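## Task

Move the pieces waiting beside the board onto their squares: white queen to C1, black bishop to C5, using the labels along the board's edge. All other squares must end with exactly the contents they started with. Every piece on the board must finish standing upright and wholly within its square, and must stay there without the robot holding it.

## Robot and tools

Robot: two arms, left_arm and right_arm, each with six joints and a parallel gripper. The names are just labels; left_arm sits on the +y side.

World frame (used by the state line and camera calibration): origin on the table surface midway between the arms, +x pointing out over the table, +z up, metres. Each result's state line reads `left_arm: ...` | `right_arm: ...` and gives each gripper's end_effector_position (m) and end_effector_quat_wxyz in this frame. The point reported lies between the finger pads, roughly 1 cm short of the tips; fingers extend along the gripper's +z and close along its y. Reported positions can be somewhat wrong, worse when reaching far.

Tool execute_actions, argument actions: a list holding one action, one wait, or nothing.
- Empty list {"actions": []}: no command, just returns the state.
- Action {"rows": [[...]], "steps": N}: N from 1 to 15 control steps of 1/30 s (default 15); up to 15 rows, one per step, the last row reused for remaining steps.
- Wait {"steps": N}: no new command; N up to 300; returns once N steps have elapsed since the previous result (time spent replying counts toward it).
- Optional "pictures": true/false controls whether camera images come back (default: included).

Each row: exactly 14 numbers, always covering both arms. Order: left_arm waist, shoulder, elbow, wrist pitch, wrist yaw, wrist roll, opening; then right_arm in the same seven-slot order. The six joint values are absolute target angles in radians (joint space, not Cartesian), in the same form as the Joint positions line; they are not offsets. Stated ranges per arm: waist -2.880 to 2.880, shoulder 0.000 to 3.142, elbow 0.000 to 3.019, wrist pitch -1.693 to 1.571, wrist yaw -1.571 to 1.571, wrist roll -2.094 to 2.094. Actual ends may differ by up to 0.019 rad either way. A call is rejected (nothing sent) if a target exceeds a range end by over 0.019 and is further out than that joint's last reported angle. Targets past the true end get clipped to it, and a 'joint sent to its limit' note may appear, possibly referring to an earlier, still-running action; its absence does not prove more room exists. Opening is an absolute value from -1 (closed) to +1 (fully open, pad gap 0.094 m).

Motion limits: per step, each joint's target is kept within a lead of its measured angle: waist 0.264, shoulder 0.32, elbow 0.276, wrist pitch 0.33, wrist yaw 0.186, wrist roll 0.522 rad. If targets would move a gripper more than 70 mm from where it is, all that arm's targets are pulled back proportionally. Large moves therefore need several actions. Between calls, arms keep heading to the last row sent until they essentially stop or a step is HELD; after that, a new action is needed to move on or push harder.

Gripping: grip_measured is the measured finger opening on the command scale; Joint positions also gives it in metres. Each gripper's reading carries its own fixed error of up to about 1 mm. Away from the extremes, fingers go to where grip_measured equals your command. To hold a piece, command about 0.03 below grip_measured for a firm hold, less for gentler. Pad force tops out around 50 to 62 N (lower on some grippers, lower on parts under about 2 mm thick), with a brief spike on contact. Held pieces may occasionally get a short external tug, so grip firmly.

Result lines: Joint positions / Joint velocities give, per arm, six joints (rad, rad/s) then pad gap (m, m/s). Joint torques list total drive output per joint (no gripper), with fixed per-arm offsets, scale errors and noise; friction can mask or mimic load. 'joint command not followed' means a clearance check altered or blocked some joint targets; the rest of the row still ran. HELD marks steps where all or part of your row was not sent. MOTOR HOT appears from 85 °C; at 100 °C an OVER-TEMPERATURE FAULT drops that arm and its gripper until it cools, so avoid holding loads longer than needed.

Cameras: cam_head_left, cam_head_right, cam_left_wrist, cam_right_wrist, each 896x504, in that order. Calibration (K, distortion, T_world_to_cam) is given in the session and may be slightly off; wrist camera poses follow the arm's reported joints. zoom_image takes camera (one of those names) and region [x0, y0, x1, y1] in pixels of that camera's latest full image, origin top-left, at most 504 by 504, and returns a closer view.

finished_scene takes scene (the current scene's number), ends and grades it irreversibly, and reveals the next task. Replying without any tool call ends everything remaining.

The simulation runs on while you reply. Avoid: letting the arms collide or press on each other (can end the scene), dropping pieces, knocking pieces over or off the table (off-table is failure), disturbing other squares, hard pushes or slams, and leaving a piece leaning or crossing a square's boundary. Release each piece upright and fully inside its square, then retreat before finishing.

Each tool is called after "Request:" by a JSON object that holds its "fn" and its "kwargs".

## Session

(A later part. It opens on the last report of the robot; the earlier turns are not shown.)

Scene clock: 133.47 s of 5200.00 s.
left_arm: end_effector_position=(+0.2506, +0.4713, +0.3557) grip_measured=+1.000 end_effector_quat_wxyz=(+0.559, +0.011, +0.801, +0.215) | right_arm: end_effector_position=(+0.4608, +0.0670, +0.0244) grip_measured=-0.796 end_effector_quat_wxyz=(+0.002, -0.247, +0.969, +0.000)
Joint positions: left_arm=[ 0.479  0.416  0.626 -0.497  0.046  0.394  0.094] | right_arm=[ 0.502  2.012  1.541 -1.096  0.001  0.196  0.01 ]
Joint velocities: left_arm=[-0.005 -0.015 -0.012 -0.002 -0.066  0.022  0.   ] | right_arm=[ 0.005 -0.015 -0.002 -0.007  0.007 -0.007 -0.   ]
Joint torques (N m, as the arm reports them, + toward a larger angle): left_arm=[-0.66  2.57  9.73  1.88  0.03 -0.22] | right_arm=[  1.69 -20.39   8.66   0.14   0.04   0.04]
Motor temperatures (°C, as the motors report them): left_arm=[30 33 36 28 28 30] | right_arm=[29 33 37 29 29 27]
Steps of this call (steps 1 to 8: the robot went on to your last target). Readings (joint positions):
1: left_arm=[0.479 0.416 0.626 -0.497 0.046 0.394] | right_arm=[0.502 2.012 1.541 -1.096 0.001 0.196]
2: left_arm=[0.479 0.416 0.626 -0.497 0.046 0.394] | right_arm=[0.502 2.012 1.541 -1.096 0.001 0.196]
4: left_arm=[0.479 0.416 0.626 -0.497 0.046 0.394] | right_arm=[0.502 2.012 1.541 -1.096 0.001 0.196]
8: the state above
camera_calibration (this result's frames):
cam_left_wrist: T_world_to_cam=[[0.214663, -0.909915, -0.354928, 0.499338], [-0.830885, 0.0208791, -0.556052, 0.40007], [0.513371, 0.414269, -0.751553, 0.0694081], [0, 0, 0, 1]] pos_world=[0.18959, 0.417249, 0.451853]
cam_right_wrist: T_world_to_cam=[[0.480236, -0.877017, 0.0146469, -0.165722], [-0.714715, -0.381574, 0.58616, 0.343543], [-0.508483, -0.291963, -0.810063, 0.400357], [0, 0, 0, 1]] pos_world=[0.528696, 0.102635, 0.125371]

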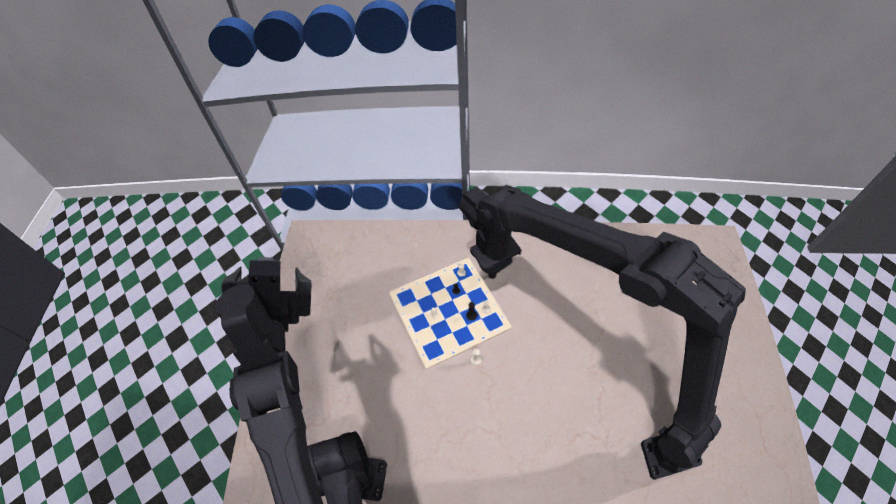

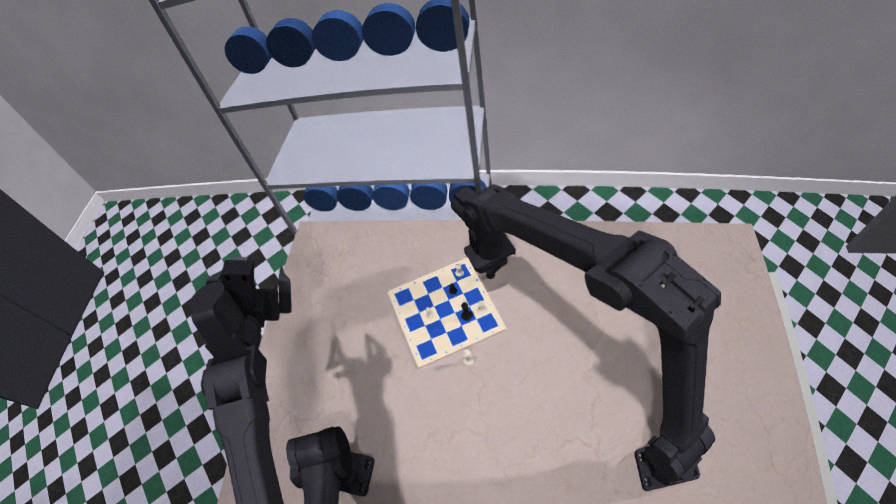

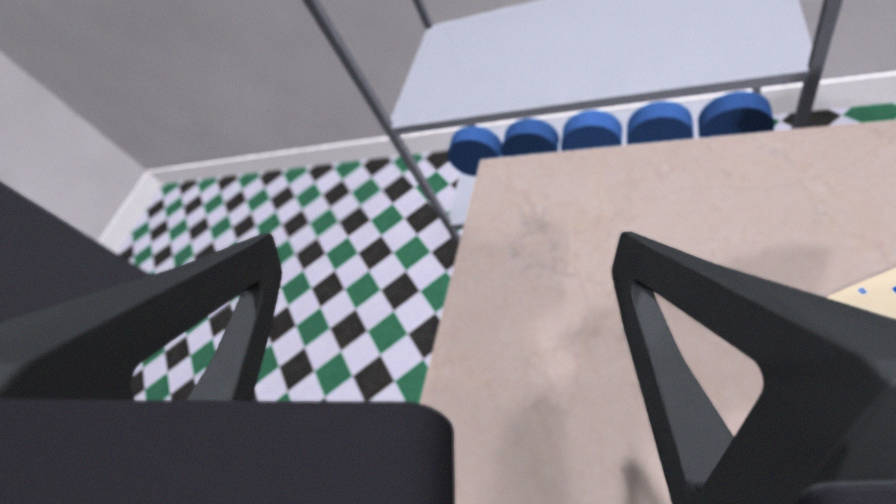

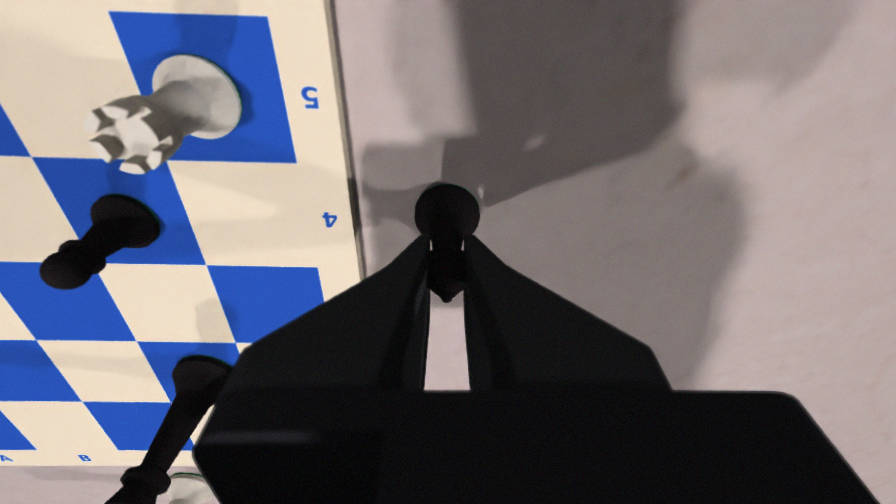

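Request:
{"fn": "execute_actions", "kwargs": {"actions": [{"rows":[[0.479,0.416,0.626,-0.497,0.046,0.394,1,0.509,2.005,1.565,-1.090,0.004,0.203,-0.83],[0.479,0.416,0.626,-0.497,0.046,0.394,1,0.509,1.997,1.580,-1.095,0.004,0.203,-0.85],[0.479,0.416,0.626,-0.497,0.046,0.394,1,0.509,1.990,1.590,-1.100,0.004,0.203,-0.85],[0.479,0.416,0.626,-0.497,0.046,0.394,1,0.509,1.984,1.597,-1.104,0.004,0.203,-0.85],[0.479,0.416,0.626,-0.497,0.046,0.394,1,0.509,1.979,1.603,-1.108,0.004,0.203,-0.85],[0.479,0.416,0.626,-0.497,0.046,0.394,1,0.509,1.974,1.609,-1.114,0.004,0.203,-0.85],[0.479,0.416,0.626,-0.497,0.046,0.394,1,0.509,1.969,1.615,-1.122,0.004,0.203,-0.85],[0.479,0.416,0.626,-0.497,0.046,0.394,1,0.509,1.964,1.621,-1.132,0.004,0.203,-0.85],[0.479,0.416,0.626,-0.497,0.046,0.394,1,0.509,1.959,1.627,-1.143,0.004,0.203,-0.85],[0.479,0.416,0.626,-0.497,0.046,0.394,1,0.509,1.954,1.633,-1.154,0.004,0.203,-0.85],[0.479,0.416,0.626,-0.497,0.046,0.394,1,0.509,1.949,1.640,-1.166,0.004,0.203,-0.85],[0.479,0.416,0.626,-0.497,0.046,0.394,1,0.509,1.944,1.647,-1.178,0.004,0.203,-0.85],[0.479,0.416,0.626,-0.497,0.046,0.394,1,0.509,1.939,1.654,-1.190,0.004,0.203,-0.85],[0.479,0.416,0.626,-0.497,0.046,0.394,1,0.509,1.934,1.661,-1.202,0.004,0.203,-0.85],[0.479,0.416,0.626,-0.497,0.046,0.394,1,0.509,1.929,1.668,-1.214,0.004,0.203,-0.85]],"steps":15}], "pictures": false}}

Request:
{"fn": "execute_actions", "kwargs": {"actions": [{"rows":[[0.479,0.416,0.626,-0.497,0.046,0.394,1,0.509,1.925,1.676,-1.226,0.004,0.203,-0.85],[0.479,0.416,0.626,-0.497,0.046,0.394,1,0.509,1.921,1.684,-1.238,0.004,0.203,-0.85],[0.479,0.416,0.626,-0.497,0.046,0.394,1,0.509,1.918,1.692,-1.250,0.004,0.203,-0.85],[0.479,0.416,0.626,-0.497,0.046,0.394,1,0.509,1.916,1.700,-1.262,0.004,0.203,-0.85],[0.479,0.416,0.626,-0.497,0.046,0.394,1,0.509,1.915,1.708,-1.274,0.004,0.203,-0.85],[0.479,0.416,0.626,-0.497,0.046,0.394,1,0.509,1.915,1.714,-1.284,0.004,0.203,-0.85],[0.479,0.416,0.626,-0.497,0.046,0.394,1,0.509,1.915,1.718,-1.292,0.004,0.203,-0.85]],"steps":15}], "pictures": false}}

Scene clock: 167.13 s of 5200.00 s.
left_arm: end_effector_position=(+0.2506, +0.4713, +0.3557) grip_measured=+1.000 end_effector_quat_wxyz=(+0.559, +0.011, +0.801, +0.215) | right_arm: end_effector_position=(+0.4630, +0.0689, +0.0598) grip_measured=-0.808 end_effector_quat_wxyz=(-0.000, -0.247, +0.969, -0.001)
Joint positions: left_arm=[ 0.479  0.416  0.626 -0.497  0.046  0.394  0.094] | right_arm=[ 0.502  1.983  1.595 -1.184  0.001  0.196  0.009]
Joint velocities: left_arm=[-0.015  0.005  0.007  0.012  0.022 -0.066  0.   ] | right_arm=[-0.015 -0.2    0.217 -0.344  0.007 -0.081 -0.   ]
Joint torques (N m, as the arm reports them, + toward a larger angle): left_arm=[-0.81  2.57  9.71  1.93  0.03 -0.25] | right_arm=[  2.42 -24.35  13.17   0.04   0.02   0.03]
Motor temperatures (°C, as the motors report them): left_arm=[30 33 36 28 28 30] | right_arm=[29 33 37 29 29 27]
Steps of this call (steps 1 to 15: the robot went on to your last target; steps 16 to 90: nothing new was sent; then 30.17 s passed at rest; steps 91 to 105: all 15 steps of this action). Readings (joint positions):
91: left_arm=[0.479 0.416 0.626 -0.497 0.046 0.394] | right_arm=[0.502 2.012 1.541 -1.096 0.001 0.196]
92: left_arm=[0.479 0.416 0.626 -0.497 0.046 0.394] | right_arm=[0.502 2.012 1.541 -1.096 0.001 0.196]
94: left_arm=[0.479 0.416 0.626 -0.497 0.046 0.394] | right_arm=[0.502 2.012 1.541 -1.096 0.001 0.196]
98: left_arm=[0.479 0.416 0.626 -0.497 0.046 0.394] | right_arm=[0.502 2.012 1.551 -1.111 0.001 0.196]
105: the state above

Scene clock: 167.63 s of 5200.00 s.
left_arm: end_effector_position=(+0.2506, +0.4713, +0.3557) grip_measured=+1.000 end_effector_quat_wxyz=(+0.559, +0.011, +0.801, +0.215) | right_arm: end_effector_position=(+0.4677, +0.0728, +0.1202) grip_measured=-0.808 end_effector_quat_wxyz=(+0.015, -0.247, +0.969, +0.007)
Joint positions: left_arm=[ 0.479  0.416  0.626 -0.497  0.046  0.394  0.094] | right_arm=[ 0.502  1.926  1.672 -1.284  0.001  0.196  0.009]
Joint velocities: left_arm=[-0.044 -0.005  0.027  0.007  0.007 -0.066  0.   ] | right_arm=[-0.005 -0.005  0.012 -0.037 -0.022 -0.022  0.001]
Joint torques (N m, as the arm reports them, + toward a larger angle): left_arm=[-0.36  1.67  9.59  2.    0.03 -0.26] | right_arm=[  1.94 -20.69  12.17  -0.19   0.08   0.07]
Motor temperatures (°C, as the motors report them): left_arm=[30 33 36 28 28 30] | right_arm=[29 33 37 29 29 27]
Steps of this call (steps 1 to 15: all 15 steps of this action). Readings (joint positions):
1: left_arm=[0.479 0.416 0.626 -0.497 0.046 0.394] | right_arm=[0.502 1.976 1.603 -1.196 0.001 0.196]
2: left_arm=[0.479 0.416 0.626 -0.497 0.046 0.394] | right_arm=[0.502 1.969 1.611 -1.208 0.001 0.196]
4: left_arm=[0.479 0.416 0.626 -0.497 0.046 0.394] | right_arm=[0.502 1.955 1.629 -1.232 0.001 0.196]
8: left_arm=[0.479 0.416 0.626 -0.497 0.046 0.394] | right_arm=[0.502 1.935 1.664 -1.272 0.001 0.196]
15: the state above

Request:
{"fn": "execute_actions", "kwargs": {"actions": [{"rows":[[0.479,0.416,0.626,-0.497,0.046,0.394,1,0.511,1.932,1.728,-1.293,0.004,0.205,-0.85],[0.479,0.416,0.626,-0.497,0.046,0.394,1,0.515,1.937,1.735,-1.296,0.004,0.210,-0.85],[0.479,0.416,0.626,-0.497,0.046,0.394,1,0.521,1.944,1.745,-1.300,0.004,0.216,-0.85],[0.479,0.416,0.626,-0.497,0.046,0.394,1,0.527,1.951,1.754,-1.304,0.004,0.223,-0.85],[0.479,0.416,0.626,-0.497,0.046,0.394,1,0.535,1.960,1.768,-1.309,0.004,0.232,-0.85],[0.479,0.416,0.626,-0.497,0.046,0.394,1,0.543,1.969,1.781,-1.314,0.004,0.240,-0.85],[0.479,0.416,0.626,-0.497,0.046,0.394,1,0.551,1.978,1.794,-1.319,0.004,0.249,-0.85],[0.479,0.416,0.626,-0.497,0.046,0.394,1,0.559,1.988,1.807,-1.324,0.004,0.258,-0.85],[0.479,0.416,0.626,-0.497,0.046,0.394,1,0.566,1.997,1.820,-1.329,0.004,0.267,-0.85],[0.479,0.416,0.626,-0.497,0.046,0.394,1,0.574,2.006,1.833,-1.334,0.004,0.276,-0.85],[0.479,0.416,0.626,-0.497,0.046,0.394,1,0.582,2.015,1.846,-1.339,0.004,0.284,-0.85],[0.479,0.416,0.626,-0.497,0.046,0.394,1,0.590,2.024,1.859,-1.344,0.004,0.293,-0.85],[0.479,0.416,0.626,-0.497,0.046,0.394,1,0.598,2.034,1.872,-1.350,0.004,0.302,-0.85],[0.479,0.416,0.626,-0.497,0.046,0.394,1,0.606,2.043,1.885,-1.355,0.004,0.311,-0.85],[0.479,0.416,0.626,-0.497,0.046,0.394,1,0.614,2.052,1.898,-1.360,0.004,0.320,-0.85]],"steps":15}], "pictures": false}}

Request:
{"fn": "execute_actions", "kwargs": {"actions": [{"rows":[[0.479,0.416,0.626,-0.497,0.046,0.394,1,0.622,2.061,1.911,-1.365,0.004,0.328,-0.85],[0.479,0.416,0.626,-0.497,0.046,0.394,1,0.630,2.070,1.924,-1.370,0.004,0.337,-0.85],[0.479,0.416,0.626,-0.497,0.046,0.394,1,0.638,2.080,1.938,-1.375,0.004,0.346,-0.85],[0.479,0.416,0.626,-0.497,0.046,0.394,1,0.646,2.089,1.951,-1.380,0.004,0.355,-0.85],[0.479,0.416,0.626,-0.497,0.046,0.394,1,0.654,2.098,1.964,-1.385,0.004,0.364,-0.85],[0.479,0.416,0.626,-0.497,0.046,0.394,1,0.661,2.107,1.977,-1.391,0.004,0.372,-0.85],[0.479,0.416,0.626,-0.497,0.046,0.394,1,0.669,2.116,1.990,-1.396,0.004,0.381,-0.85],[0.479,0.416,0.626,-0.497,0.046,0.394,1,0.677,2.126,2.003,-1.401,0.004,0.390,-0.85],[0.479,0.416,0.626,-0.497,0.046,0.394,1,0.685,2.135,2.016,-1.406,0.004,0.399,-0.85],[0.479,0.416,0.626,-0.497,0.046,0.394,1,0.691,2.142,2.026,-1.410,0.004,0.405,-0.85],[0.479,0.416,0.626,-0.497,0.046,0.394,1,0.697,2.149,2.036,-1.414,0.004,0.412,-0.85],[0.479,0.416,0.626,-0.497,0.046,0.394,1,0.701,2.153,2.042,-1.416,0.004,0.416,-0.85],[0.479,0.416,0.626,-0.497,0.046,0.394,1,0.704,2.157,2.047,-1.418,0.004,0.420,-0.85],[0.479,0.416,0.626,-0.497,0.046,0.394,1,0.706,2.159,2.050,-1.419,0.004,0.422,-0.85],[0.479,0.416,0.626,-0.497,0.046,0.394,1,0.707,2.160,2.052,-1.420,0.004,0.423,-0.85]],"steps":15}], "pictures": false}}

Request:
{"fn": "execute_actions", "kwargs": {"actions": [{"steps":15}]}}

Scene clock: 199.13 s of 5200.00 s.
left_arm: end_effector_position=(+0.2506, +0.4713, +0.3557) grip_measured=+1.000 end_effector_quat_wxyz=(+0.559, +0.011, +0.801, +0.215) | right_arm: end_effector_position=(+0.4567, +0.1359, +0.1177) grip_measured=-0.808 end_effector_quat_wxyz=(+0.011, -0.250, +0.968, +0.006)
Joint positions: left_arm=[ 0.479  0.416  0.626 -0.497  0.046  0.394  0.094] | right_arm=[ 0.59   2.026  1.822 -1.342  0.002  0.278  0.009]
Joint velocities: left_arm=[-0.005 -0.015 -0.002 -0.002  0.007  0.007  0.   ] | right_arm=[ 0.298  0.288  0.354 -0.144  0.007  0.198  0.   ]
Joint torques (N m, as the arm reports them, + toward a larger angle): left_arm=[-0.66  1.94  9.69  1.96  0.04 -0.25] | right_arm=[  2.14 -21.12  13.28  -0.14   0.01   0.01]
Motor temperatures (°C, as the motors report them): left_arm=[30 33 36 28 28 30] | right_arm=[29 34 39 29 29 27]
Steps of this call (steps 1 to 15: the robot went on to your last target; steps 16 to 90: nothing new was sent; then 28.00 s passed at rest; steps 91 to 105: all 15 steps of this action). Readings (joint positions):
91: left_arm=[0.479 0.416 0.626 -0.497 0.046 0.394] | right_arm=[0.502 1.926 1.672 -1.284 0.001 0.197]
92: left_arm=[0.479 0.416 0.626 -0.497 0.046 0.394] | right_arm=[0.502 1.926 1.673 -1.285 0.001 0.198]
94: left_arm=[0.479 0.416 0.626 -0.497 0.046 0.394] | right_arm=[0.505 1.930 1.680 -1.292 0.001 0.203]
98: left_arm=[0.479 0.416 0.626 -0.497 0.046 0.394] | right_arm=[0.523 1.957 1.727 -1.309 0.002 0.225]
105: the state above

Scene clock: 199.63 s of 5200.00 s.
left_arm: end_effector_position=(+0.2506, +0.4713, +0.3557) grip_measured=+1.000 end_effector_quat_wxyz=(+0.559, +0.011, +0.801, +0.215) | right_arm: end_effector_position=(+0.4249, +0.2097, +0.1010) grip_measured=-0.808 end_effector_quat_wxyz=(+0.000, -0.248, +0.969, -0.001)
Joint positions: left_arm=[ 0.479  0.416  0.626 -0.497  0.046  0.394  0.094] | right_arm=[ 0.703  2.153  1.988 -1.407  0.002  0.396  0.009]
Joint velocities: left_arm=[ 0.005  0.005  0.007  0.007  0.037 -0.007  0.   ] | right_arm=[ 0.112  0.083  0.081 -0.066 -0.007  0.095 -0.001]
Joint torques (N m, as the arm reports them, + toward a larger angle): left_arm=[-1.23  3.05  9.53  1.99  0.01 -0.21] | right_arm=[  0.94 -23.3   13.25  -0.48   0.     0.03]
Motor temperatures (°C, as the motors report them): left_arm=[30 33 36 28 28 30] | right_arm=[29 34 39 29 29 27]
Steps of this call (steps 1 to 15: all 15 steps of this action). Readings (joint positions):
1: left_arm=[0.479 0.416 0.626 -0.497 0.046 0.394] | right_arm=[0.601 2.036 1.834 -1.347 0.002 0.287]
2: left_arm=[0.479 0.416 0.626 -0.497 0.046 0.394] | right_arm=[0.611 2.046 1.846 -1.352 0.002 0.295]
4: left_arm=[0.479 0.416 0.626 -0.497 0.046 0.394] | right_arm=[0.630 2.066 1.871 -1.362 0.002 0.312]
8: left_arm=[0.479 0.416 0.626 -0.497 0.046 0.394] | right_arm=[0.662 2.105 1.922 -1.383 0.002 0.347]
15: the state above

Scene clock: 200.13 s of 5200.00 s.
left_arm: end_effector_position=(+0.2506, +0.4713, +0.3557) grip_measured=+1.000 end_effector_quat_wxyz=(+0.559, +0.011, +0.801, +0.215) | right_arm: end_effector_position=(+0.4206, +0.2133, +0.1003) grip_measured=-0.808 end_effector_quat_wxyz=(-0.001, -0.243, +0.970, -0.002)
Joint positions: left_arm=[ 0.479  0.416  0.626 -0.497  0.046  0.394  0.094] | right_arm=[ 0.712  2.157  1.993 -1.412  0.002  0.415  0.009]
Joint velocities: left_arm=[ 0.005 -0.015 -0.007 -0.002 -0.081  0.022  0.   ] | right_arm=[-0.005 -0.005 -0.012  0.002 -0.037 -0.007 -0.002]
Joint torques (N m, as the arm reports them, + toward a larger angle): left_arm=[-0.57  2.37  9.57  2.05  0.09 -0.25] | right_arm=[  0.82 -23.13  13.62  -0.13   0.02   0.05]
Motor temperatures (°C, as the motors report them): left_arm=[30 33 36 28 28 30] | right_arm=[29 34 39 29 29 27]
Steps of this call (steps 1 to 15: the robot went on to your last target). Readings (joint positions):
1: left_arm=[0.479 0.416 0.626 -0.497 0.046 0.394] | right_arm=[0.707 2.155 1.990 -1.408 0.002 0.400]
2: left_arm=[0.479 0.416 0.626 -0.497 0.046 0.394] | right_arm=[0.710 2.156 1.991 -1.410 0.002 0.403]
4: left_arm=[0.479 0.416 0.626 -0.497 0.046 0.394] | right_arm=[0.712 2.157 1.991 -1.411 0.002 0.408]
8: left_arm=[0.479 0.416 0.626 -0.497 0.046 0.394] | right_arm=[0.712 2.157 1.992 -1.412 0.002 0.413]
15: the state above
camera_calibration (this result's frames):
cam_left_wrist: T_world_to_cam=[[0.214663, -0.909915, -0.354928, 0.499338], [-0.830885, 0.0208791, -0.556052, 0.40007], [0.513371, 0.414269, -0.751553, 0.0694081], [0, 0, 0, 1]] pos_world=[0.18959, 0.417249, 0.451853]
cam_right_wrist: T_world_to_cam=[[0.472261, -0.881278, 0.0178353, -0.0152762], [-0.715453, -0.371422, 0.591754, 0.323738], [-0.514876, -0.292223, -0.805921, 0.486483], [0, 0, 0, 1]] pos_world=[0.489312, 0.248942, 0.200766]

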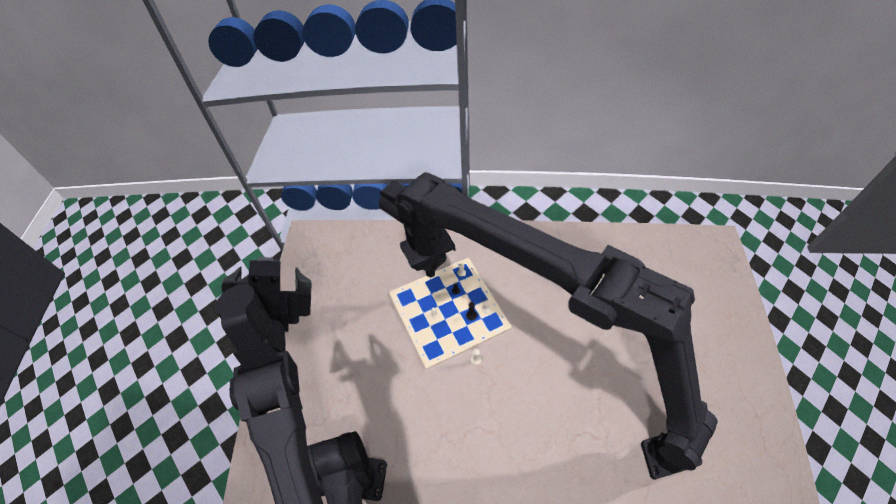

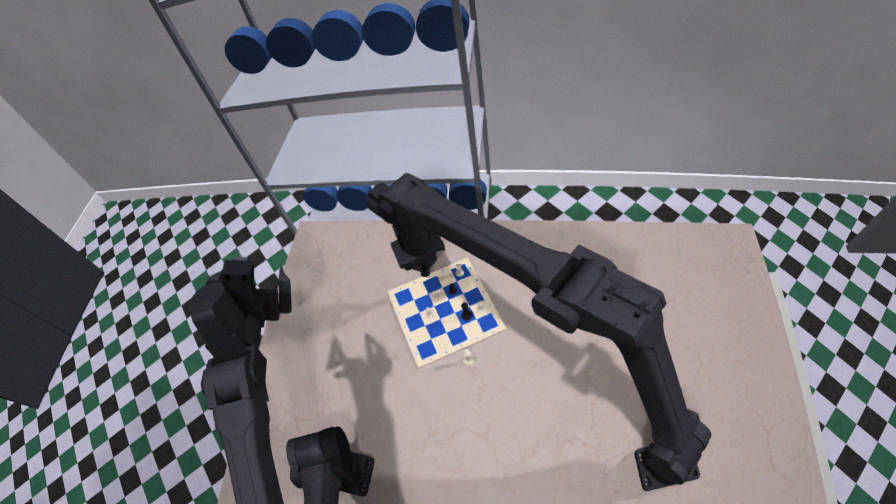

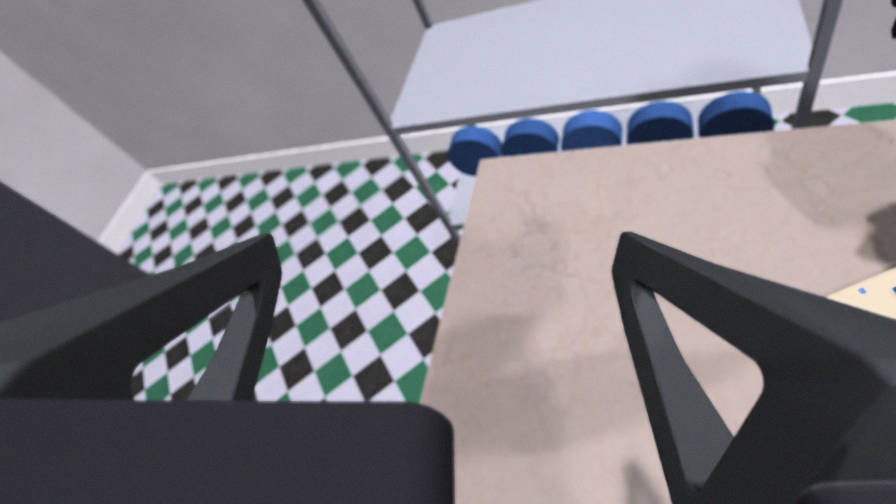

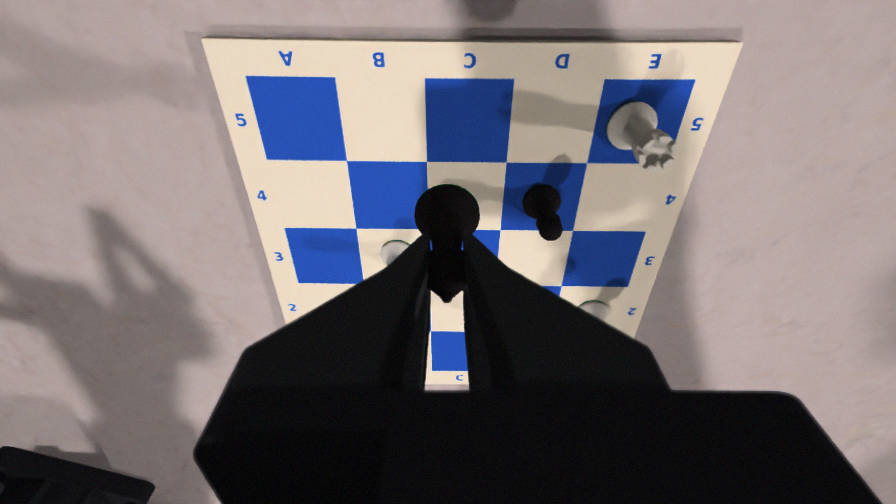

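Request:
{"fn": "execute_actions", "kwargs": {"actions": [{"rows":[[0.479,0.416,0.626,-0.497,0.046,0.394,1,0.705,2.163,2.020,-1.408,0.004,0.415,-0.85],[0.479,0.416,0.626,-0.497,0.046,0.394,1,0.703,2.166,2.002,-1.398,0.004,0.41,-0.85],[0.479,0.416,0.626,-0.497,0.046,0.394,1,0.701,2.169,1.996,-1.388,0.004,0.41,-0.85],[0.479,0.416,0.626,-0.497,0.046,0.394,1,0.699,2.172,1.989,-1.378,0.004,0.41,-0.85],[0.479,0.416,0.626,-0.497,0.046,0.394,1,0.697,2.175,1.982,-1.368,0.004,0.41,-0.85],[0.479,0.416,0.626,-0.497,0.046,0.394,1,0.696,2.178,1.975,-1.358,0.004,0.41,-0.85],[0.479,0.416,0.626,-0.497,0.046,0.394,1,0.695,2.181,1.968,-1.347,0.004,0.41,-0.85],[0.479,0.416,0.626,-0.497,0.046,0.394,1,0.694,2.184,1.961,-1.336,0.004,0.41,-0.85],[0.479,0.416,0.626,-0.497,0.046,0.394,1,0.693,2.187,1.954,-1.325,0.004,0.41,-0.85],[0.479,0.416,0.626,-0.497,0.046,0.394,1,0.692,2.189,1.947,-1.314,0.004,0.41,-0.85],[0.479,0.416,0.626,-0.497,0.046,0.394,1,0.692,2.191,1.940,-1.303,0.004,0.41,-0.85],[0.479,0.416,0.626,-0.497,0.046,0.394,1,0.692,2.193,1.934,-1.293,0.004,0.41,-0.85],[0.479,0.416,0.626,-0.497,0.046,0.394,1,0.692,2.194,1.928,-1.284,0.004,0.41,-0.85],[0.479,0.416,0.626,-0.497,0.046,0.394,1,0.692,2.195,1.923,-1.276,0.004,0.41,-0.85],[0.479,0.416,0.626,-0.497,0.046,0.394,1,0.692,2.196,1.920,-1.270,0.004,0.41,-0.85]],"steps":15}], "pictures": false}}

Request:
{"fn": "execute_actions", "kwargs": {"actions": [{"steps":15}]}}

Scene clock: 225.17 s of 5200.00 s.
left_arm: end_effector_position=(+0.2506, +0.4713, +0.3557) grip_measured=+1.000 end_effector_quat_wxyz=(+0.559, +0.011, +0.801, +0.215) | right_arm: end_effector_position=(+0.4309, +0.2107, +0.0572) grip_measured=-0.808 end_effector_quat_wxyz=(+0.007, -0.235, +0.972, +0.004)
Joint positions: left_arm=[ 0.479  0.416  0.626 -0.497  0.046  0.394  0.094] | right_arm=[ 0.697  2.183  1.922 -1.295  0.002  0.416  0.009]
Joint velocities: left_arm=[-0.024 -0.005 -0.012 -0.002 -0.007 -0.007  0.   ] | right_arm=[-0.024  0.132 -0.198  0.227 -0.022 -0.022 -0.001]
Joint torques (N m, as the arm reports them, + toward a larger angle): left_arm=[-0.9   2.85  9.65  1.9   0.01 -0.27] | right_arm=[  1.32 -23.3    9.49   0.27   0.02  -0.1 ]
Motor temperatures (°C, as the motors report them): left_arm=[30 33 36 28 28 30] | right_arm=[29 34 40 29 29 27]
Steps of this call (steps 1 to 15: the robot went on to your last target; steps 16 to 90: nothing new was sent; then 21.53 s passed at rest; steps 91 to 105: all 15 steps of this action). Readings (joint positions):
91: left_arm=[0.479 0.416 0.626 -0.497 0.046 0.394] | right_arm=[0.712 2.157 1.993 -1.412 0.002 0.416]
92: left_arm=[0.479 0.416 0.626 -0.497 0.046 0.394] | right_arm=[0.712 2.157 1.993 -1.411 0.002 0.416]
94: left_arm=[0.479 0.416 0.626 -0.497 0.046 0.394] | right_arm=[0.711 2.157 1.991 -1.403 0.002 0.416]
98: left_arm=[0.479 0.416 0.626 -0.497 0.046 0.394] | right_arm=[0.708 2.158 1.972 -1.366 0.002 0.416]
105: the state above

Scene clock: 225.67 s of 5200.00 s.
left_arm: end_effector_position=(+0.2506, +0.4713, +0.3557) grip_measured=+1.000 end_effector_quat_wxyz=(+0.559, +0.011, +0.801, +0.215) | right_arm: end_effector_position=(+0.4297, +0.2077, +0.0383) grip_measured=-0.808 end_effector_quat_wxyz=(-0.002, -0.235, +0.972, -0.003)
Joint positions: left_arm=[ 0.479  0.416  0.626 -0.497  0.046  0.394  0.094] | right_arm=[ 0.696  2.204  1.908 -1.281  0.002  0.416  0.009]
Joint velocities: left_arm=[ 0.005 -0.005  0.002 -0.002 -0.037  0.022  0.   ] | right_arm=[ 0.005  0.015  0.012 -0.002 -0.022 -0.022 -0.002]
Joint torques (N m, as the arm reports them, + toward a larger angle): left_arm=[-0.86  1.91  9.57  1.94  0.05 -0.25] | right_arm=[  1.34 -23.82   9.65   0.33  -0.01  -0.06]
Motor temperatures (°C, as the motors report them): left_arm=[30 33 36 28 28 30] | right_arm=[29 34 40 29 29 27]
Steps of this call (steps 1 to 15: the robot went on to your last target). Readings (joint positions):
1: left_arm=[0.479 0.416 0.626 -0.497 0.046 0.394] | right_arm=[0.697 2.187 1.917 -1.290 0.002 0.416]
2: left_arm=[0.479 0.416 0.626 -0.497 0.046 0.394] | right_arm=[0.696 2.192 1.914 -1.286 0.002 0.416]
4: left_arm=[0.479 0.416 0.626 -0.497 0.046 0.394] | right_arm=[0.696 2.200 1.910 -1.284 0.002 0.416]
8: left_arm=[0.479 0.416 0.626 -0.497 0.046 0.394] | right_arm=[0.696 2.204 1.908 -1.282 0.002 0.416]
15: the state above
camera_calibration (this result's frames):
cam_left_wrist: T_world_to_cam=[[0.214663, -0.909915, -0.354928, 0.499338], [-0.830885, 0.0208791, -0.556052, 0.40007], [0.513371, 0.414269, -0.751553, 0.0694081], [0, 0, 0, 1]] pos_world=[0.18959, 0.417249, 0.451853]
cam_right_wrist: T_world_to_cam=[[0.457412, -0.88907, 0.0181453, -0.0154555], [-0.721304, -0.35901, 0.592311, 0.364792], [-0.520092, -0.284019, -0.805505, 0.440037], [0, 0, 0, 1]] pos_world=[0.499055, 0.242202, 0.138662]

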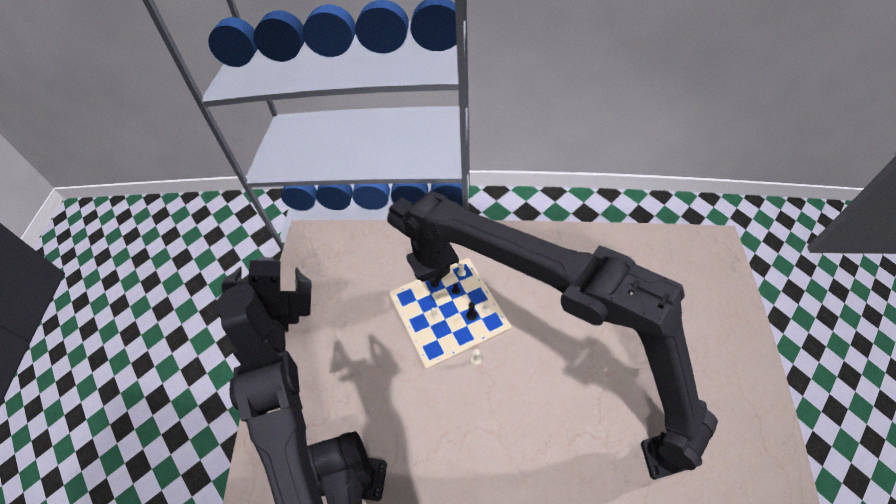

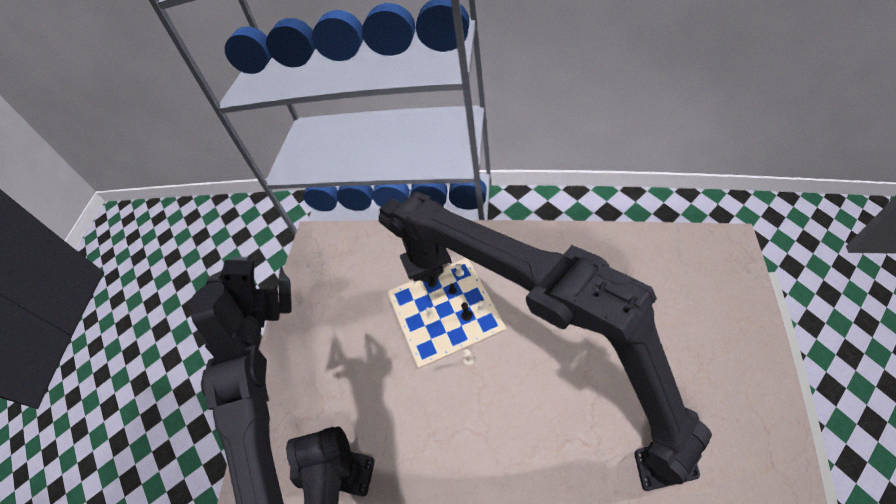

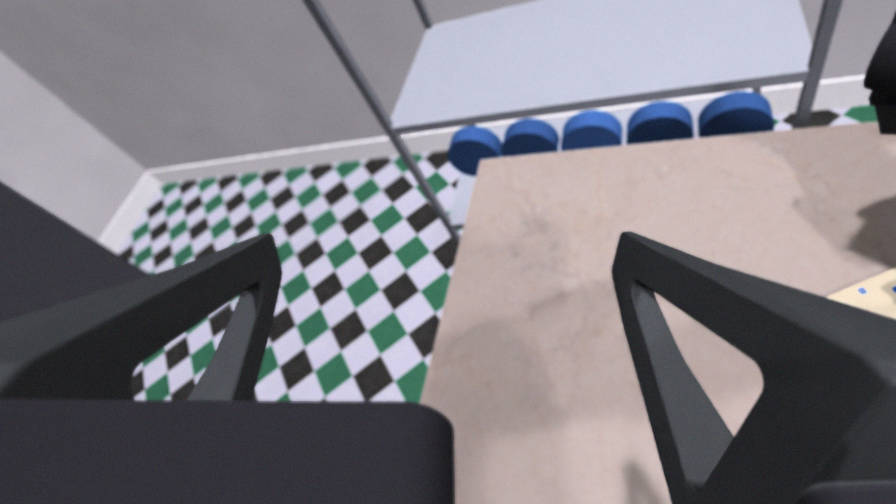

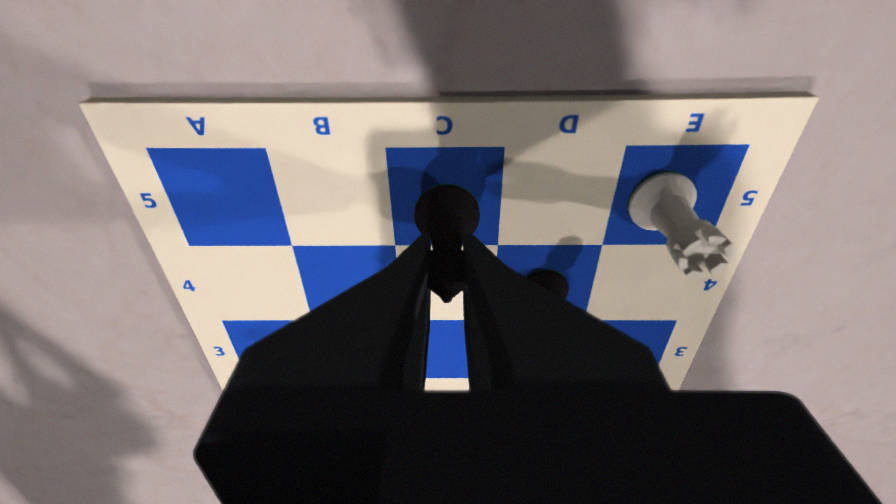

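Request:
{"fn": "execute_actions", "kwargs": {"actions": [{"rows":[[0.479,0.416,0.626,-0.497,0.046,0.394,1,0.692,2.196,1.917,-1.268,0.004,0.41,-0.85],[0.479,0.416,0.626,-0.497,0.046,0.394,1,0.692,2.196,1.915,-1.266,0.004,0.41,-0.85],[0.479,0.416,0.626,-0.497,0.046,0.394,1,0.692,2.196,1.913,-1.264,0.004,0.41,-0.85],[0.479,0.416,0.626,-0.497,0.046,0.394,1,0.692,2.196,1.911,-1.262,0.004,0.41,-0.85],[0.479,0.416,0.626,-0.497,0.046,0.394,1,0.692,2.196,1.9095,-1.260,0.004,0.41,-0.85],[0.479,0.416,0.626,-0.497,0.046,0.394,1,0.692,2.196,1.908,-1.258,0.004,0.41,-0.85],[0.479,0.416,0.626,-0.497,0.046,0.394,1,0.692,2.196,1.907,-1.256,0.004,0.41,-0.85],[0.479,0.416,0.626,-0.497,0.046,0.394,1,0.692,2.196,1.906,-1.254,0.004,0.41,-0.85],[0.479,0.416,0.626,-0.497,0.046,0.394,1,0.692,2.196,1.905,-1.252,0.004,0.41,-0.85],[0.479,0.416,0.626,-0.497,0.046,0.394,1,0.692,2.196,1.904,-1.250,0.004,0.41,-0.85],[0.479,0.416,0.626,-0.497,0.046,0.394,1,0.692,2.196,1.903,-1.248,0.004,0.41,-0.85],[0.479,0.416,0.626,-0.497,0.046,0.394,1,0.692,2.196,1.902,-1.246,0.004,0.41,-0.85],[0.479,0.416,0.626,-0.497,0.046,0.394,1,0.692,2.196,1.901,-1.244,0.004,0.41,-0.85],[0.479,0.416,0.626,-0.497,0.046,0.394,1,0.692,2.196,1.900,-1.242,0.004,0.41,-0.85],[0.479,0.416,0.626,-0.497,0.046,0.394,1,0.692,2.196,1.899,-1.240,0.004,0.41,-0.85]],"steps":15}], "pictures": false}}

Request:
{"fn": "execute_actions", "kwargs": {"actions": [{"steps":12}]}}

Scene clock: 251.27 s of 5200.00 s.
left_arm: end_effector_position=(+0.2506, +0.4713, +0.3557) grip_measured=+1.000 end_effector_quat_wxyz=(+0.559, +0.011, +0.801, +0.215) | right_arm: end_effector_position=(+0.4307, +0.2088, +0.0334) grip_measured=-0.808 end_effector_quat_wxyz=(+0.003, -0.235, +0.972, +0.001)
Joint positions: left_arm=[ 0.479  0.416  0.626 -0.497  0.046  0.394  0.094] | right_arm=[ 0.696  2.204  1.895 -1.255  0.002  0.416  0.009]
Joint velocities: left_arm=[-0.005  0.005 -0.002 -0.007  0.095 -0.022  0.   ] | right_arm=[-0.005 -0.005 -0.032  0.037 -0.007 -0.022 -0.001]
Joint torques (N m, as the arm reports them, + toward a larger angle): left_arm=[-0.34  2.51  9.71  1.98  0.04 -0.24] | right_arm=[  0.67 -24.84   9.24   0.26  -0.04  -0.09]
Motor temperatures (°C, as the motors report them): left_arm=[30 33 36 28 28 30] | right_arm=[29 35 38 29 29 27]
Steps of this call (steps 1 to 15: the robot went on to your last target; steps 16 to 90: nothing new was sent; then 22.10 s passed at rest; steps 91 to 105: all 15 steps of this action). Readings (joint positions):
91: left_arm=[0.479 0.416 0.626 -0.497 0.046 0.394] | right_arm=[0.696 2.204 1.908 -1.281 0.002 0.416]
92: left_arm=[0.479 0.416 0.626 -0.497 0.046 0.394] | right_arm=[0.696 2.204 1.908 -1.279 0.002 0.416]
94: left_arm=[0.479 0.416 0.626 -0.497 0.046 0.394] | right_arm=[0.696 2.204 1.908 -1.276 0.002 0.416]
98: left_arm=[0.479 0.416 0.626 -0.497 0.046 0.394] | right_arm=[0.696 2.204 1.904 -1.268 0.002 0.416]
105: the state above

Scene clock: 251.67 s of 5200.00 s.
left_arm: end_effector_position=(+0.2506, +0.4713, +0.3557) grip_measured=+1.000 end_effector_quat_wxyz=(+0.559, +0.011, +0.801, +0.215) | right_arm: end_effector_position=(+0.4310, +0.2092, +0.0330) grip_measured=-0.808 end_effector_quat_wxyz=(+0.004, -0.235, +0.972, +0.002)
Joint positions: left_arm=[ 0.479  0.416  0.626 -0.497  0.046  0.394  0.094] | right_arm=[ 0.696  2.204  1.894 -1.251  0.002  0.416  0.009]
Joint velocities: left_arm=[-0.024 -0.005  0.007  0.007 -0.007 -0.022  0.   ] | right_arm=[-0.005 -0.005 -0.022 -0.007 -0.081 -0.037  0.001]
Joint torques (N m, as the arm reports them, + toward a larger angle): left_arm=[-0.37  2.52  9.73  2.01  0.02 -0.27] | right_arm=[  1.14 -24.61   9.3    0.31   0.07  -0.06]
Motor temperatures (°C, as the motors report them): left_arm=[30 33 36 28 28 30] | right_arm=[29 35 38 29 29 27]
Steps of this call (steps 1 to 12: the robot went on to your last target). Readings (joint positions):
1: left_arm=[0.479 0.416 0.626 -0.497 0.046 0.394] | right_arm=[0.696 2.204 1.895 -1.253 0.002 0.416]
2: left_arm=[0.479 0.416 0.626 -0.497 0.046 0.394] | right_arm=[0.696 2.204 1.894 -1.252 0.002 0.416]
4: left_arm=[0.479 0.416 0.626 -0.497 0.046 0.394] | right_arm=[0.696 2.204 1.894 -1.252 0.002 0.416]
8: left_arm=[0.479 0.416 0.626 -0.497 0.046 0.394] | right_arm=[0.696 2.204 1.894 -1.251 0.002 0.416]
12: the state above
camera_calibration (this result's frames):
cam_left_wrist: T_world_to_cam=[[0.214663, -0.909915, -0.354928, 0.499338], [-0.830885, 0.0208791, -0.556052, 0.40007], [0.513371, 0.414269, -0.751553, 0.0694081], [0, 0, 0, 1]] pos_world=[0.18959, 0.417249, 0.451853]
cam_right_wrist: T_world_to_cam=[[0.45727, -0.889245, 0.0121531, -0.0142568], [-0.726801, -0.365793, 0.58134, 0.373541], [-0.512508, -0.274662, -0.81357, 0.431922], [0, 0, 0, 1]] pos_world=[0.499373, 0.242593, 0.134418]

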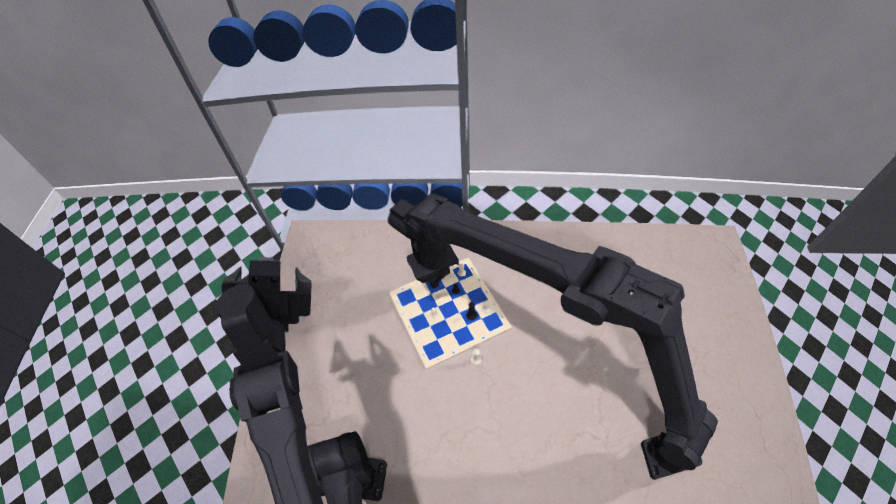

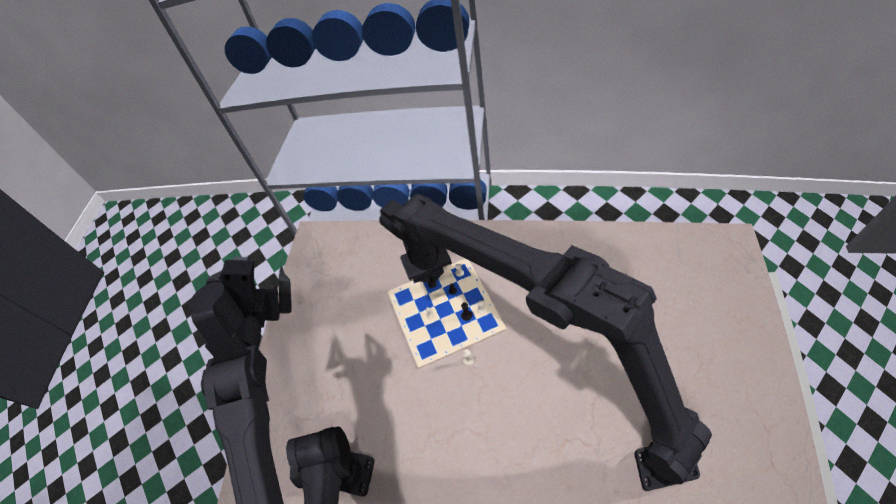

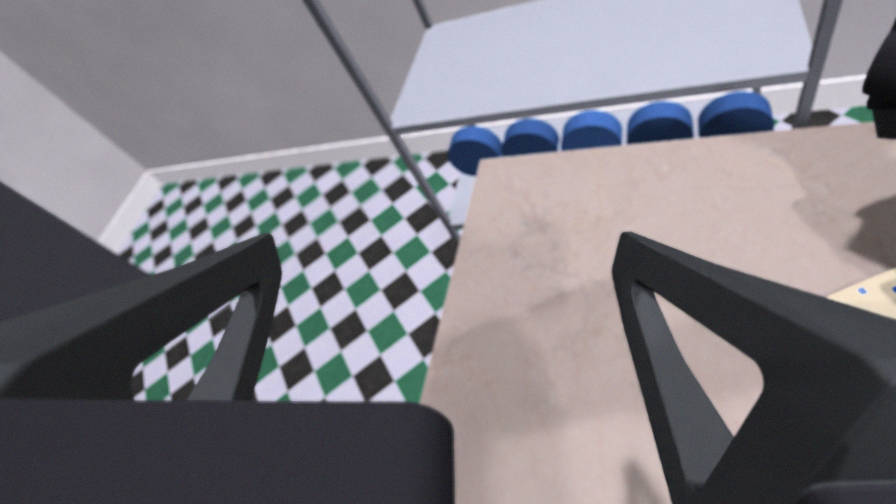

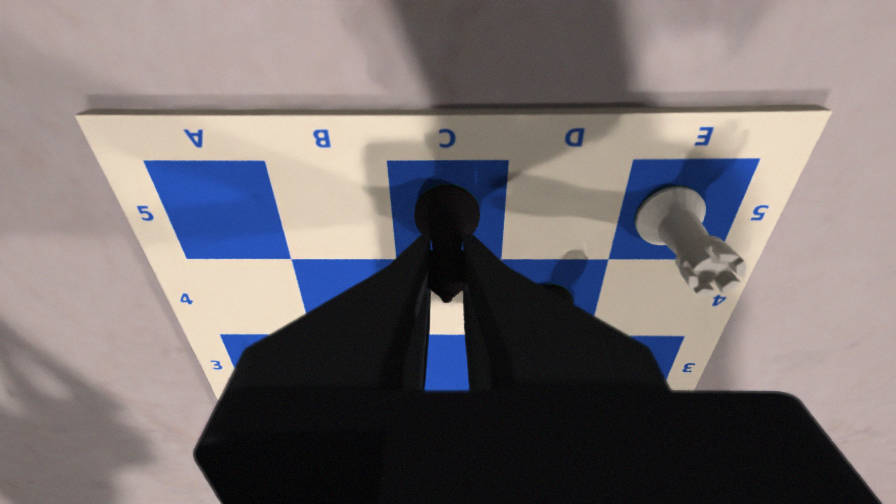

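Request:
{"fn": "execute_actions", "kwargs": {"actions": [{"rows":[[0.479,0.416,0.626,-0.497,0.046,0.394,1,0.692,2.196,1.898,-1.240,0.004,0.41,-0.85],[0.479,0.416,0.626,-0.497,0.046,0.394,1,0.692,2.196,1.897,-1.240,0.004,0.41,-0.85],[0.479,0.416,0.626,-0.497,0.046,0.394,1,0.692,2.196,1.896,-1.240,0.004,0.41,-0.85],[0.479,0.416,0.626,-0.497,0.046,0.394,1,0.692,2.196,1.895,-1.240,0.004,0.41,-0.85],[0.479,0.416,0.626,-0.497,0.046,0.394,1,0.692,2.196,1.894,-1.240,0.004,0.41,-0.85]],"steps":15}], "pictures": false}}

Request:
{"fn": "execute_actions", "kwargs": {"actions": [{"rows":[[0.479,0.416,0.626,-0.497,0.046,0.394,1,0.692,2.196,1.900,-1.240,0.004,0.41,-0.83],[0.479,0.416,0.626,-0.497,0.046,0.394,1,0.692,2.196,1.900,-1.240,0.004,0.41,-0.81],[0.479,0.416,0.626,-0.497,0.046,0.394,1,0.692,2.196,1.900,-1.240,0.004,0.41,-0.79],[0.479,0.416,0.626,-0.497,0.046,0.394,1,0.692,2.196,1.900,-1.240,0.004,0.41,-0.77],[0.479,0.416,0.626,-0.497,0.046,0.394,1,0.692,2.196,1.900,-1.240,0.004,0.41,-0.75],[0.479,0.416,0.626,-0.497,0.046,0.394,1,0.692,2.196,1.900,-1.240,0.004,0.41,-0.72],[0.479,0.416,0.626,-0.497,0.046,0.394,1,0.692,2.196,1.900,-1.240,0.004,0.41,-0.65],[0.479,0.416,0.626,-0.497,0.046,0.394,1,0.692,2.196,1.900,-1.240,0.004,0.41,-0.55],[0.479,0.416,0.626,-0.497,0.046,0.394,1,0.692,2.196,1.900,-1.240,0.004,0.41,-0.4],[0.479,0.416,0.626,-0.497,0.046,0.394,1,0.692,2.196,1.900,-1.240,0.004,0.41,-0.25],[0.479,0.416,0.626,-0.497,0.046,0.394,1,0.692,2.196,1.900,-1.240,0.004,0.41,-0.1]],"steps":15}]}}

Scene clock: 284.07 s of 5200.00 s.
left_arm: end_effector_position=(+0.2506, +0.4713, +0.3557) grip_measured=+1.000 end_effector_quat_wxyz=(+0.559, +0.011, +0.801, +0.215) | right_arm: end_effector_position=(+0.4297, +0.2077, +0.0309) grip_measured=-0.808 end_effector_quat_wxyz=(+0.002, -0.235, +0.972, +0.000)
Joint positions: left_arm=[ 0.479  0.416  0.626 -0.497  0.046  0.394  0.094] | right_arm=[ 0.696  2.204  1.888 -1.251  0.002  0.416  0.009]
Joint velocities: left_arm=[-0.005 -0.005 -0.007  0.017  0.007  0.007  0.   ] | right_arm=[-0.015 -0.005 -0.017 -0.017  0.022 -0.007  0.001]
Joint torques (N m, as the arm reports them, + toward a larger angle): left_arm=[-0.43  2.55  9.68  1.96  0.03 -0.23] | right_arm=[  0.97 -24.95   9.31   0.35   0.04  -0.09]
Motor temperatures (°C, as the motors report them): left_arm=[30 33 36 28 28 30] | right_arm=[29 35 38 29 29 27]
Steps of this call (steps 1 to 15: the robot went on to your last target; steps 16 to 90: nothing new was sent; then 28.90 s passed at rest; steps 91 to 105: all 15 steps of this action). Readings (joint positions):
91: left_arm=[0.479 0.416 0.626 -0.497 0.046 0.394] | right_arm=[0.696 2.204 1.894 -1.251 0.002 0.416]
92: left_arm=[0.479 0.416 0.626 -0.497 0.046 0.394] | right_arm=[0.696 2.204 1.894 -1.251 0.002 0.416]
94: left_arm=[0.479 0.416 0.626 -0.497 0.046 0.394] | right_arm=[0.696 2.204 1.893 -1.251 0.002 0.416]
98: left_arm=[0.479 0.416 0.626 -0.497 0.046 0.394] | right_arm=[0.696 2.204 1.890 -1.251 0.002 0.416]
105: the state above

Scene clock: 284.57 s of 5200.00 s.
left_arm: end_effector_position=(+0.2506, +0.4713, +0.3557) grip_measured=+1.000 end_effector_quat_wxyz=(+0.559, +0.011, +0.801, +0.215) | right_arm: end_effector_position=(+0.4297, +0.2077, +0.0309) grip_measured=-0.102 end_effector_quat_wxyz=(+0.002, -0.235, +0.972, +0.000)
Joint positions: left_arm=[ 0.479  0.416  0.626 -0.497  0.046  0.394  0.094] | right_arm=[ 0.696  2.204  1.888 -1.251  0.002  0.416  0.042]
Joint velocities: left_arm=[ 0.005  0.005 -0.012 -0.012 -0.081 -0.007  0.   ] | right_arm=[-0.015 -0.015 -0.002 -0.017 -0.037 -0.007 -0.001]
Joint torques (N m, as the arm reports them, + toward a larger angle): left_arm=[-0.33  2.43  9.86  1.96  0.02 -0.25] | right_arm=[  0.89 -24.65   9.65   0.36   0.05  -0.12]
Motor temperatures (°C, as the motors report them): left_arm=[30 33 36 28 28 30] | right_arm=[29 35 38 29 29 27]
Steps of this call (steps 1 to 15: all 15 steps of this action). Readings (joint positions):
1: left_arm=[0.479 0.416 0.626 -0.497 0.046 0.394] | right_arm=[0.696 2.204 1.888 -1.251 0.002 0.416]
2: left_arm=[0.479 0.416 0.626 -0.497 0.046 0.394] | right_arm=[0.696 2.204 1.888 -1.251 0.002 0.416]
4: left_arm=[0.479 0.416 0.626 -0.497 0.046 0.394] | right_arm=[0.696 2.204 1.888 -1.251 0.002 0.416]
8: left_arm=[0.479 0.416 0.626 -0.497 0.046 0.394] | right_arm=[0.696 2.204 1.888 -1.251 0.002 0.416]
15: the state above
camera_calibration (this result's frames):
cam_left_wrist: T_world_to_cam=[[0.214663, -0.909915, -0.354928, 0.499338], [-0.830885, 0.0208791, -0.556052, 0.40007], [0.513371, 0.414269, -0.751553, 0.0694081], [0, 0, 0, 1]] pos_world=[0.18959, 0.417249, 0.451853]
cam_right_wrist: T_world_to_cam=[[0.457314, -0.88919, 0.0143045, -0.0151288], [-0.72484, -0.363373, 0.585293, 0.371813], [-0.515239, -0.278031, -0.810696, 0.430944], [0, 0, 0, 1]] pos_world=[0.498462, 0.24147, 0.131961]

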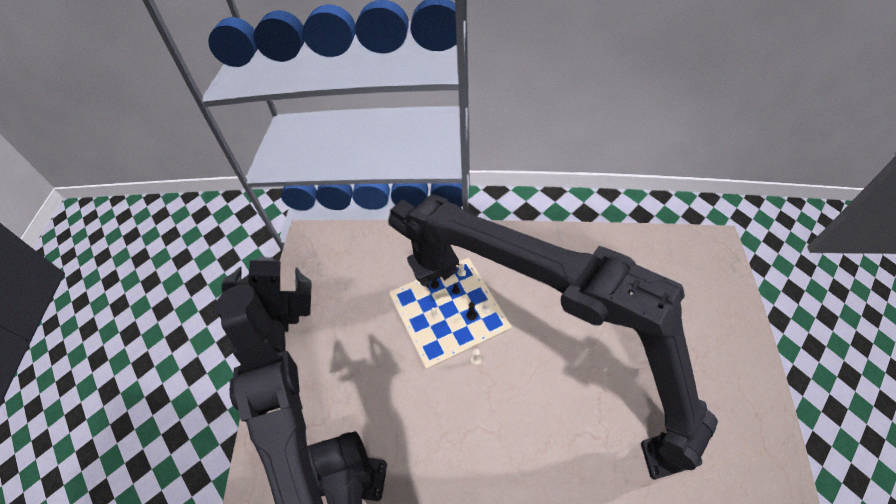

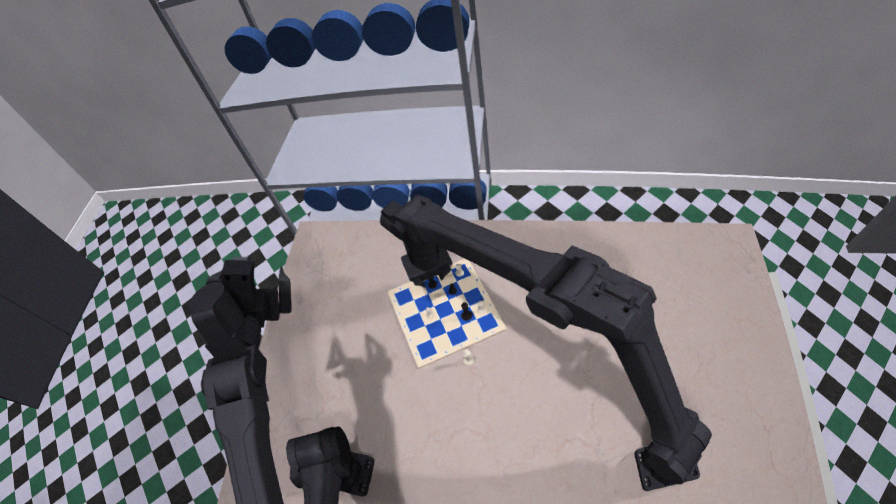

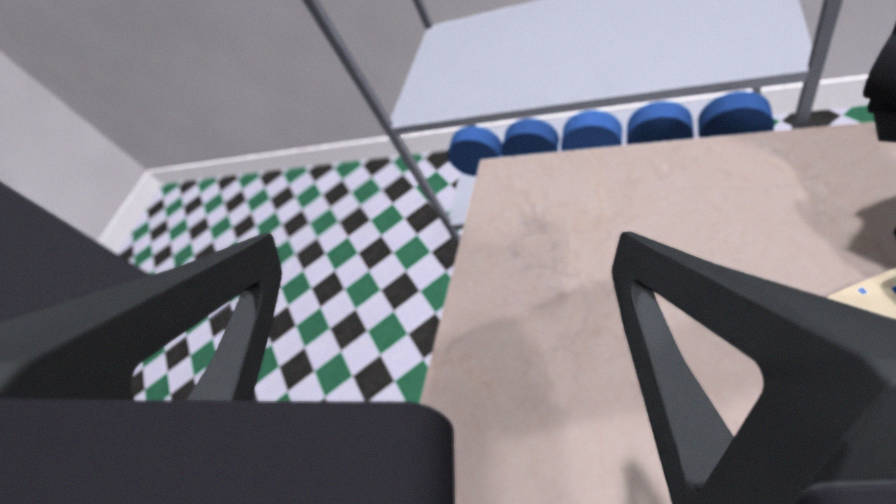

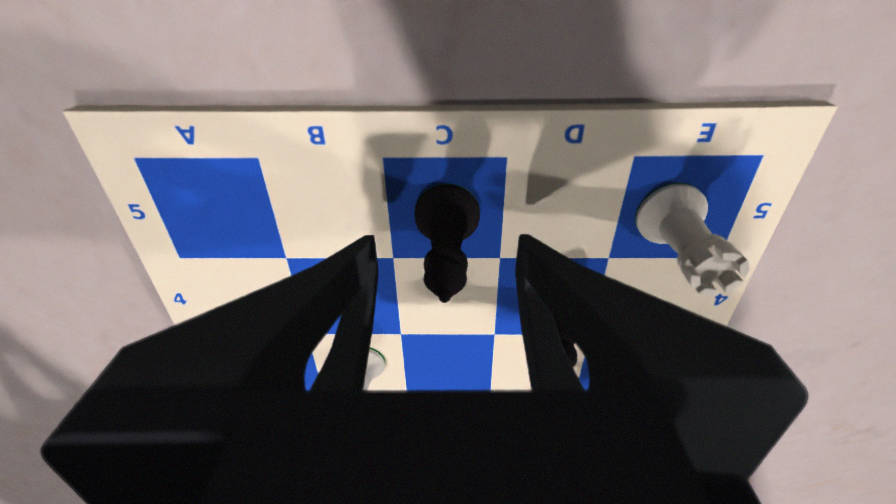

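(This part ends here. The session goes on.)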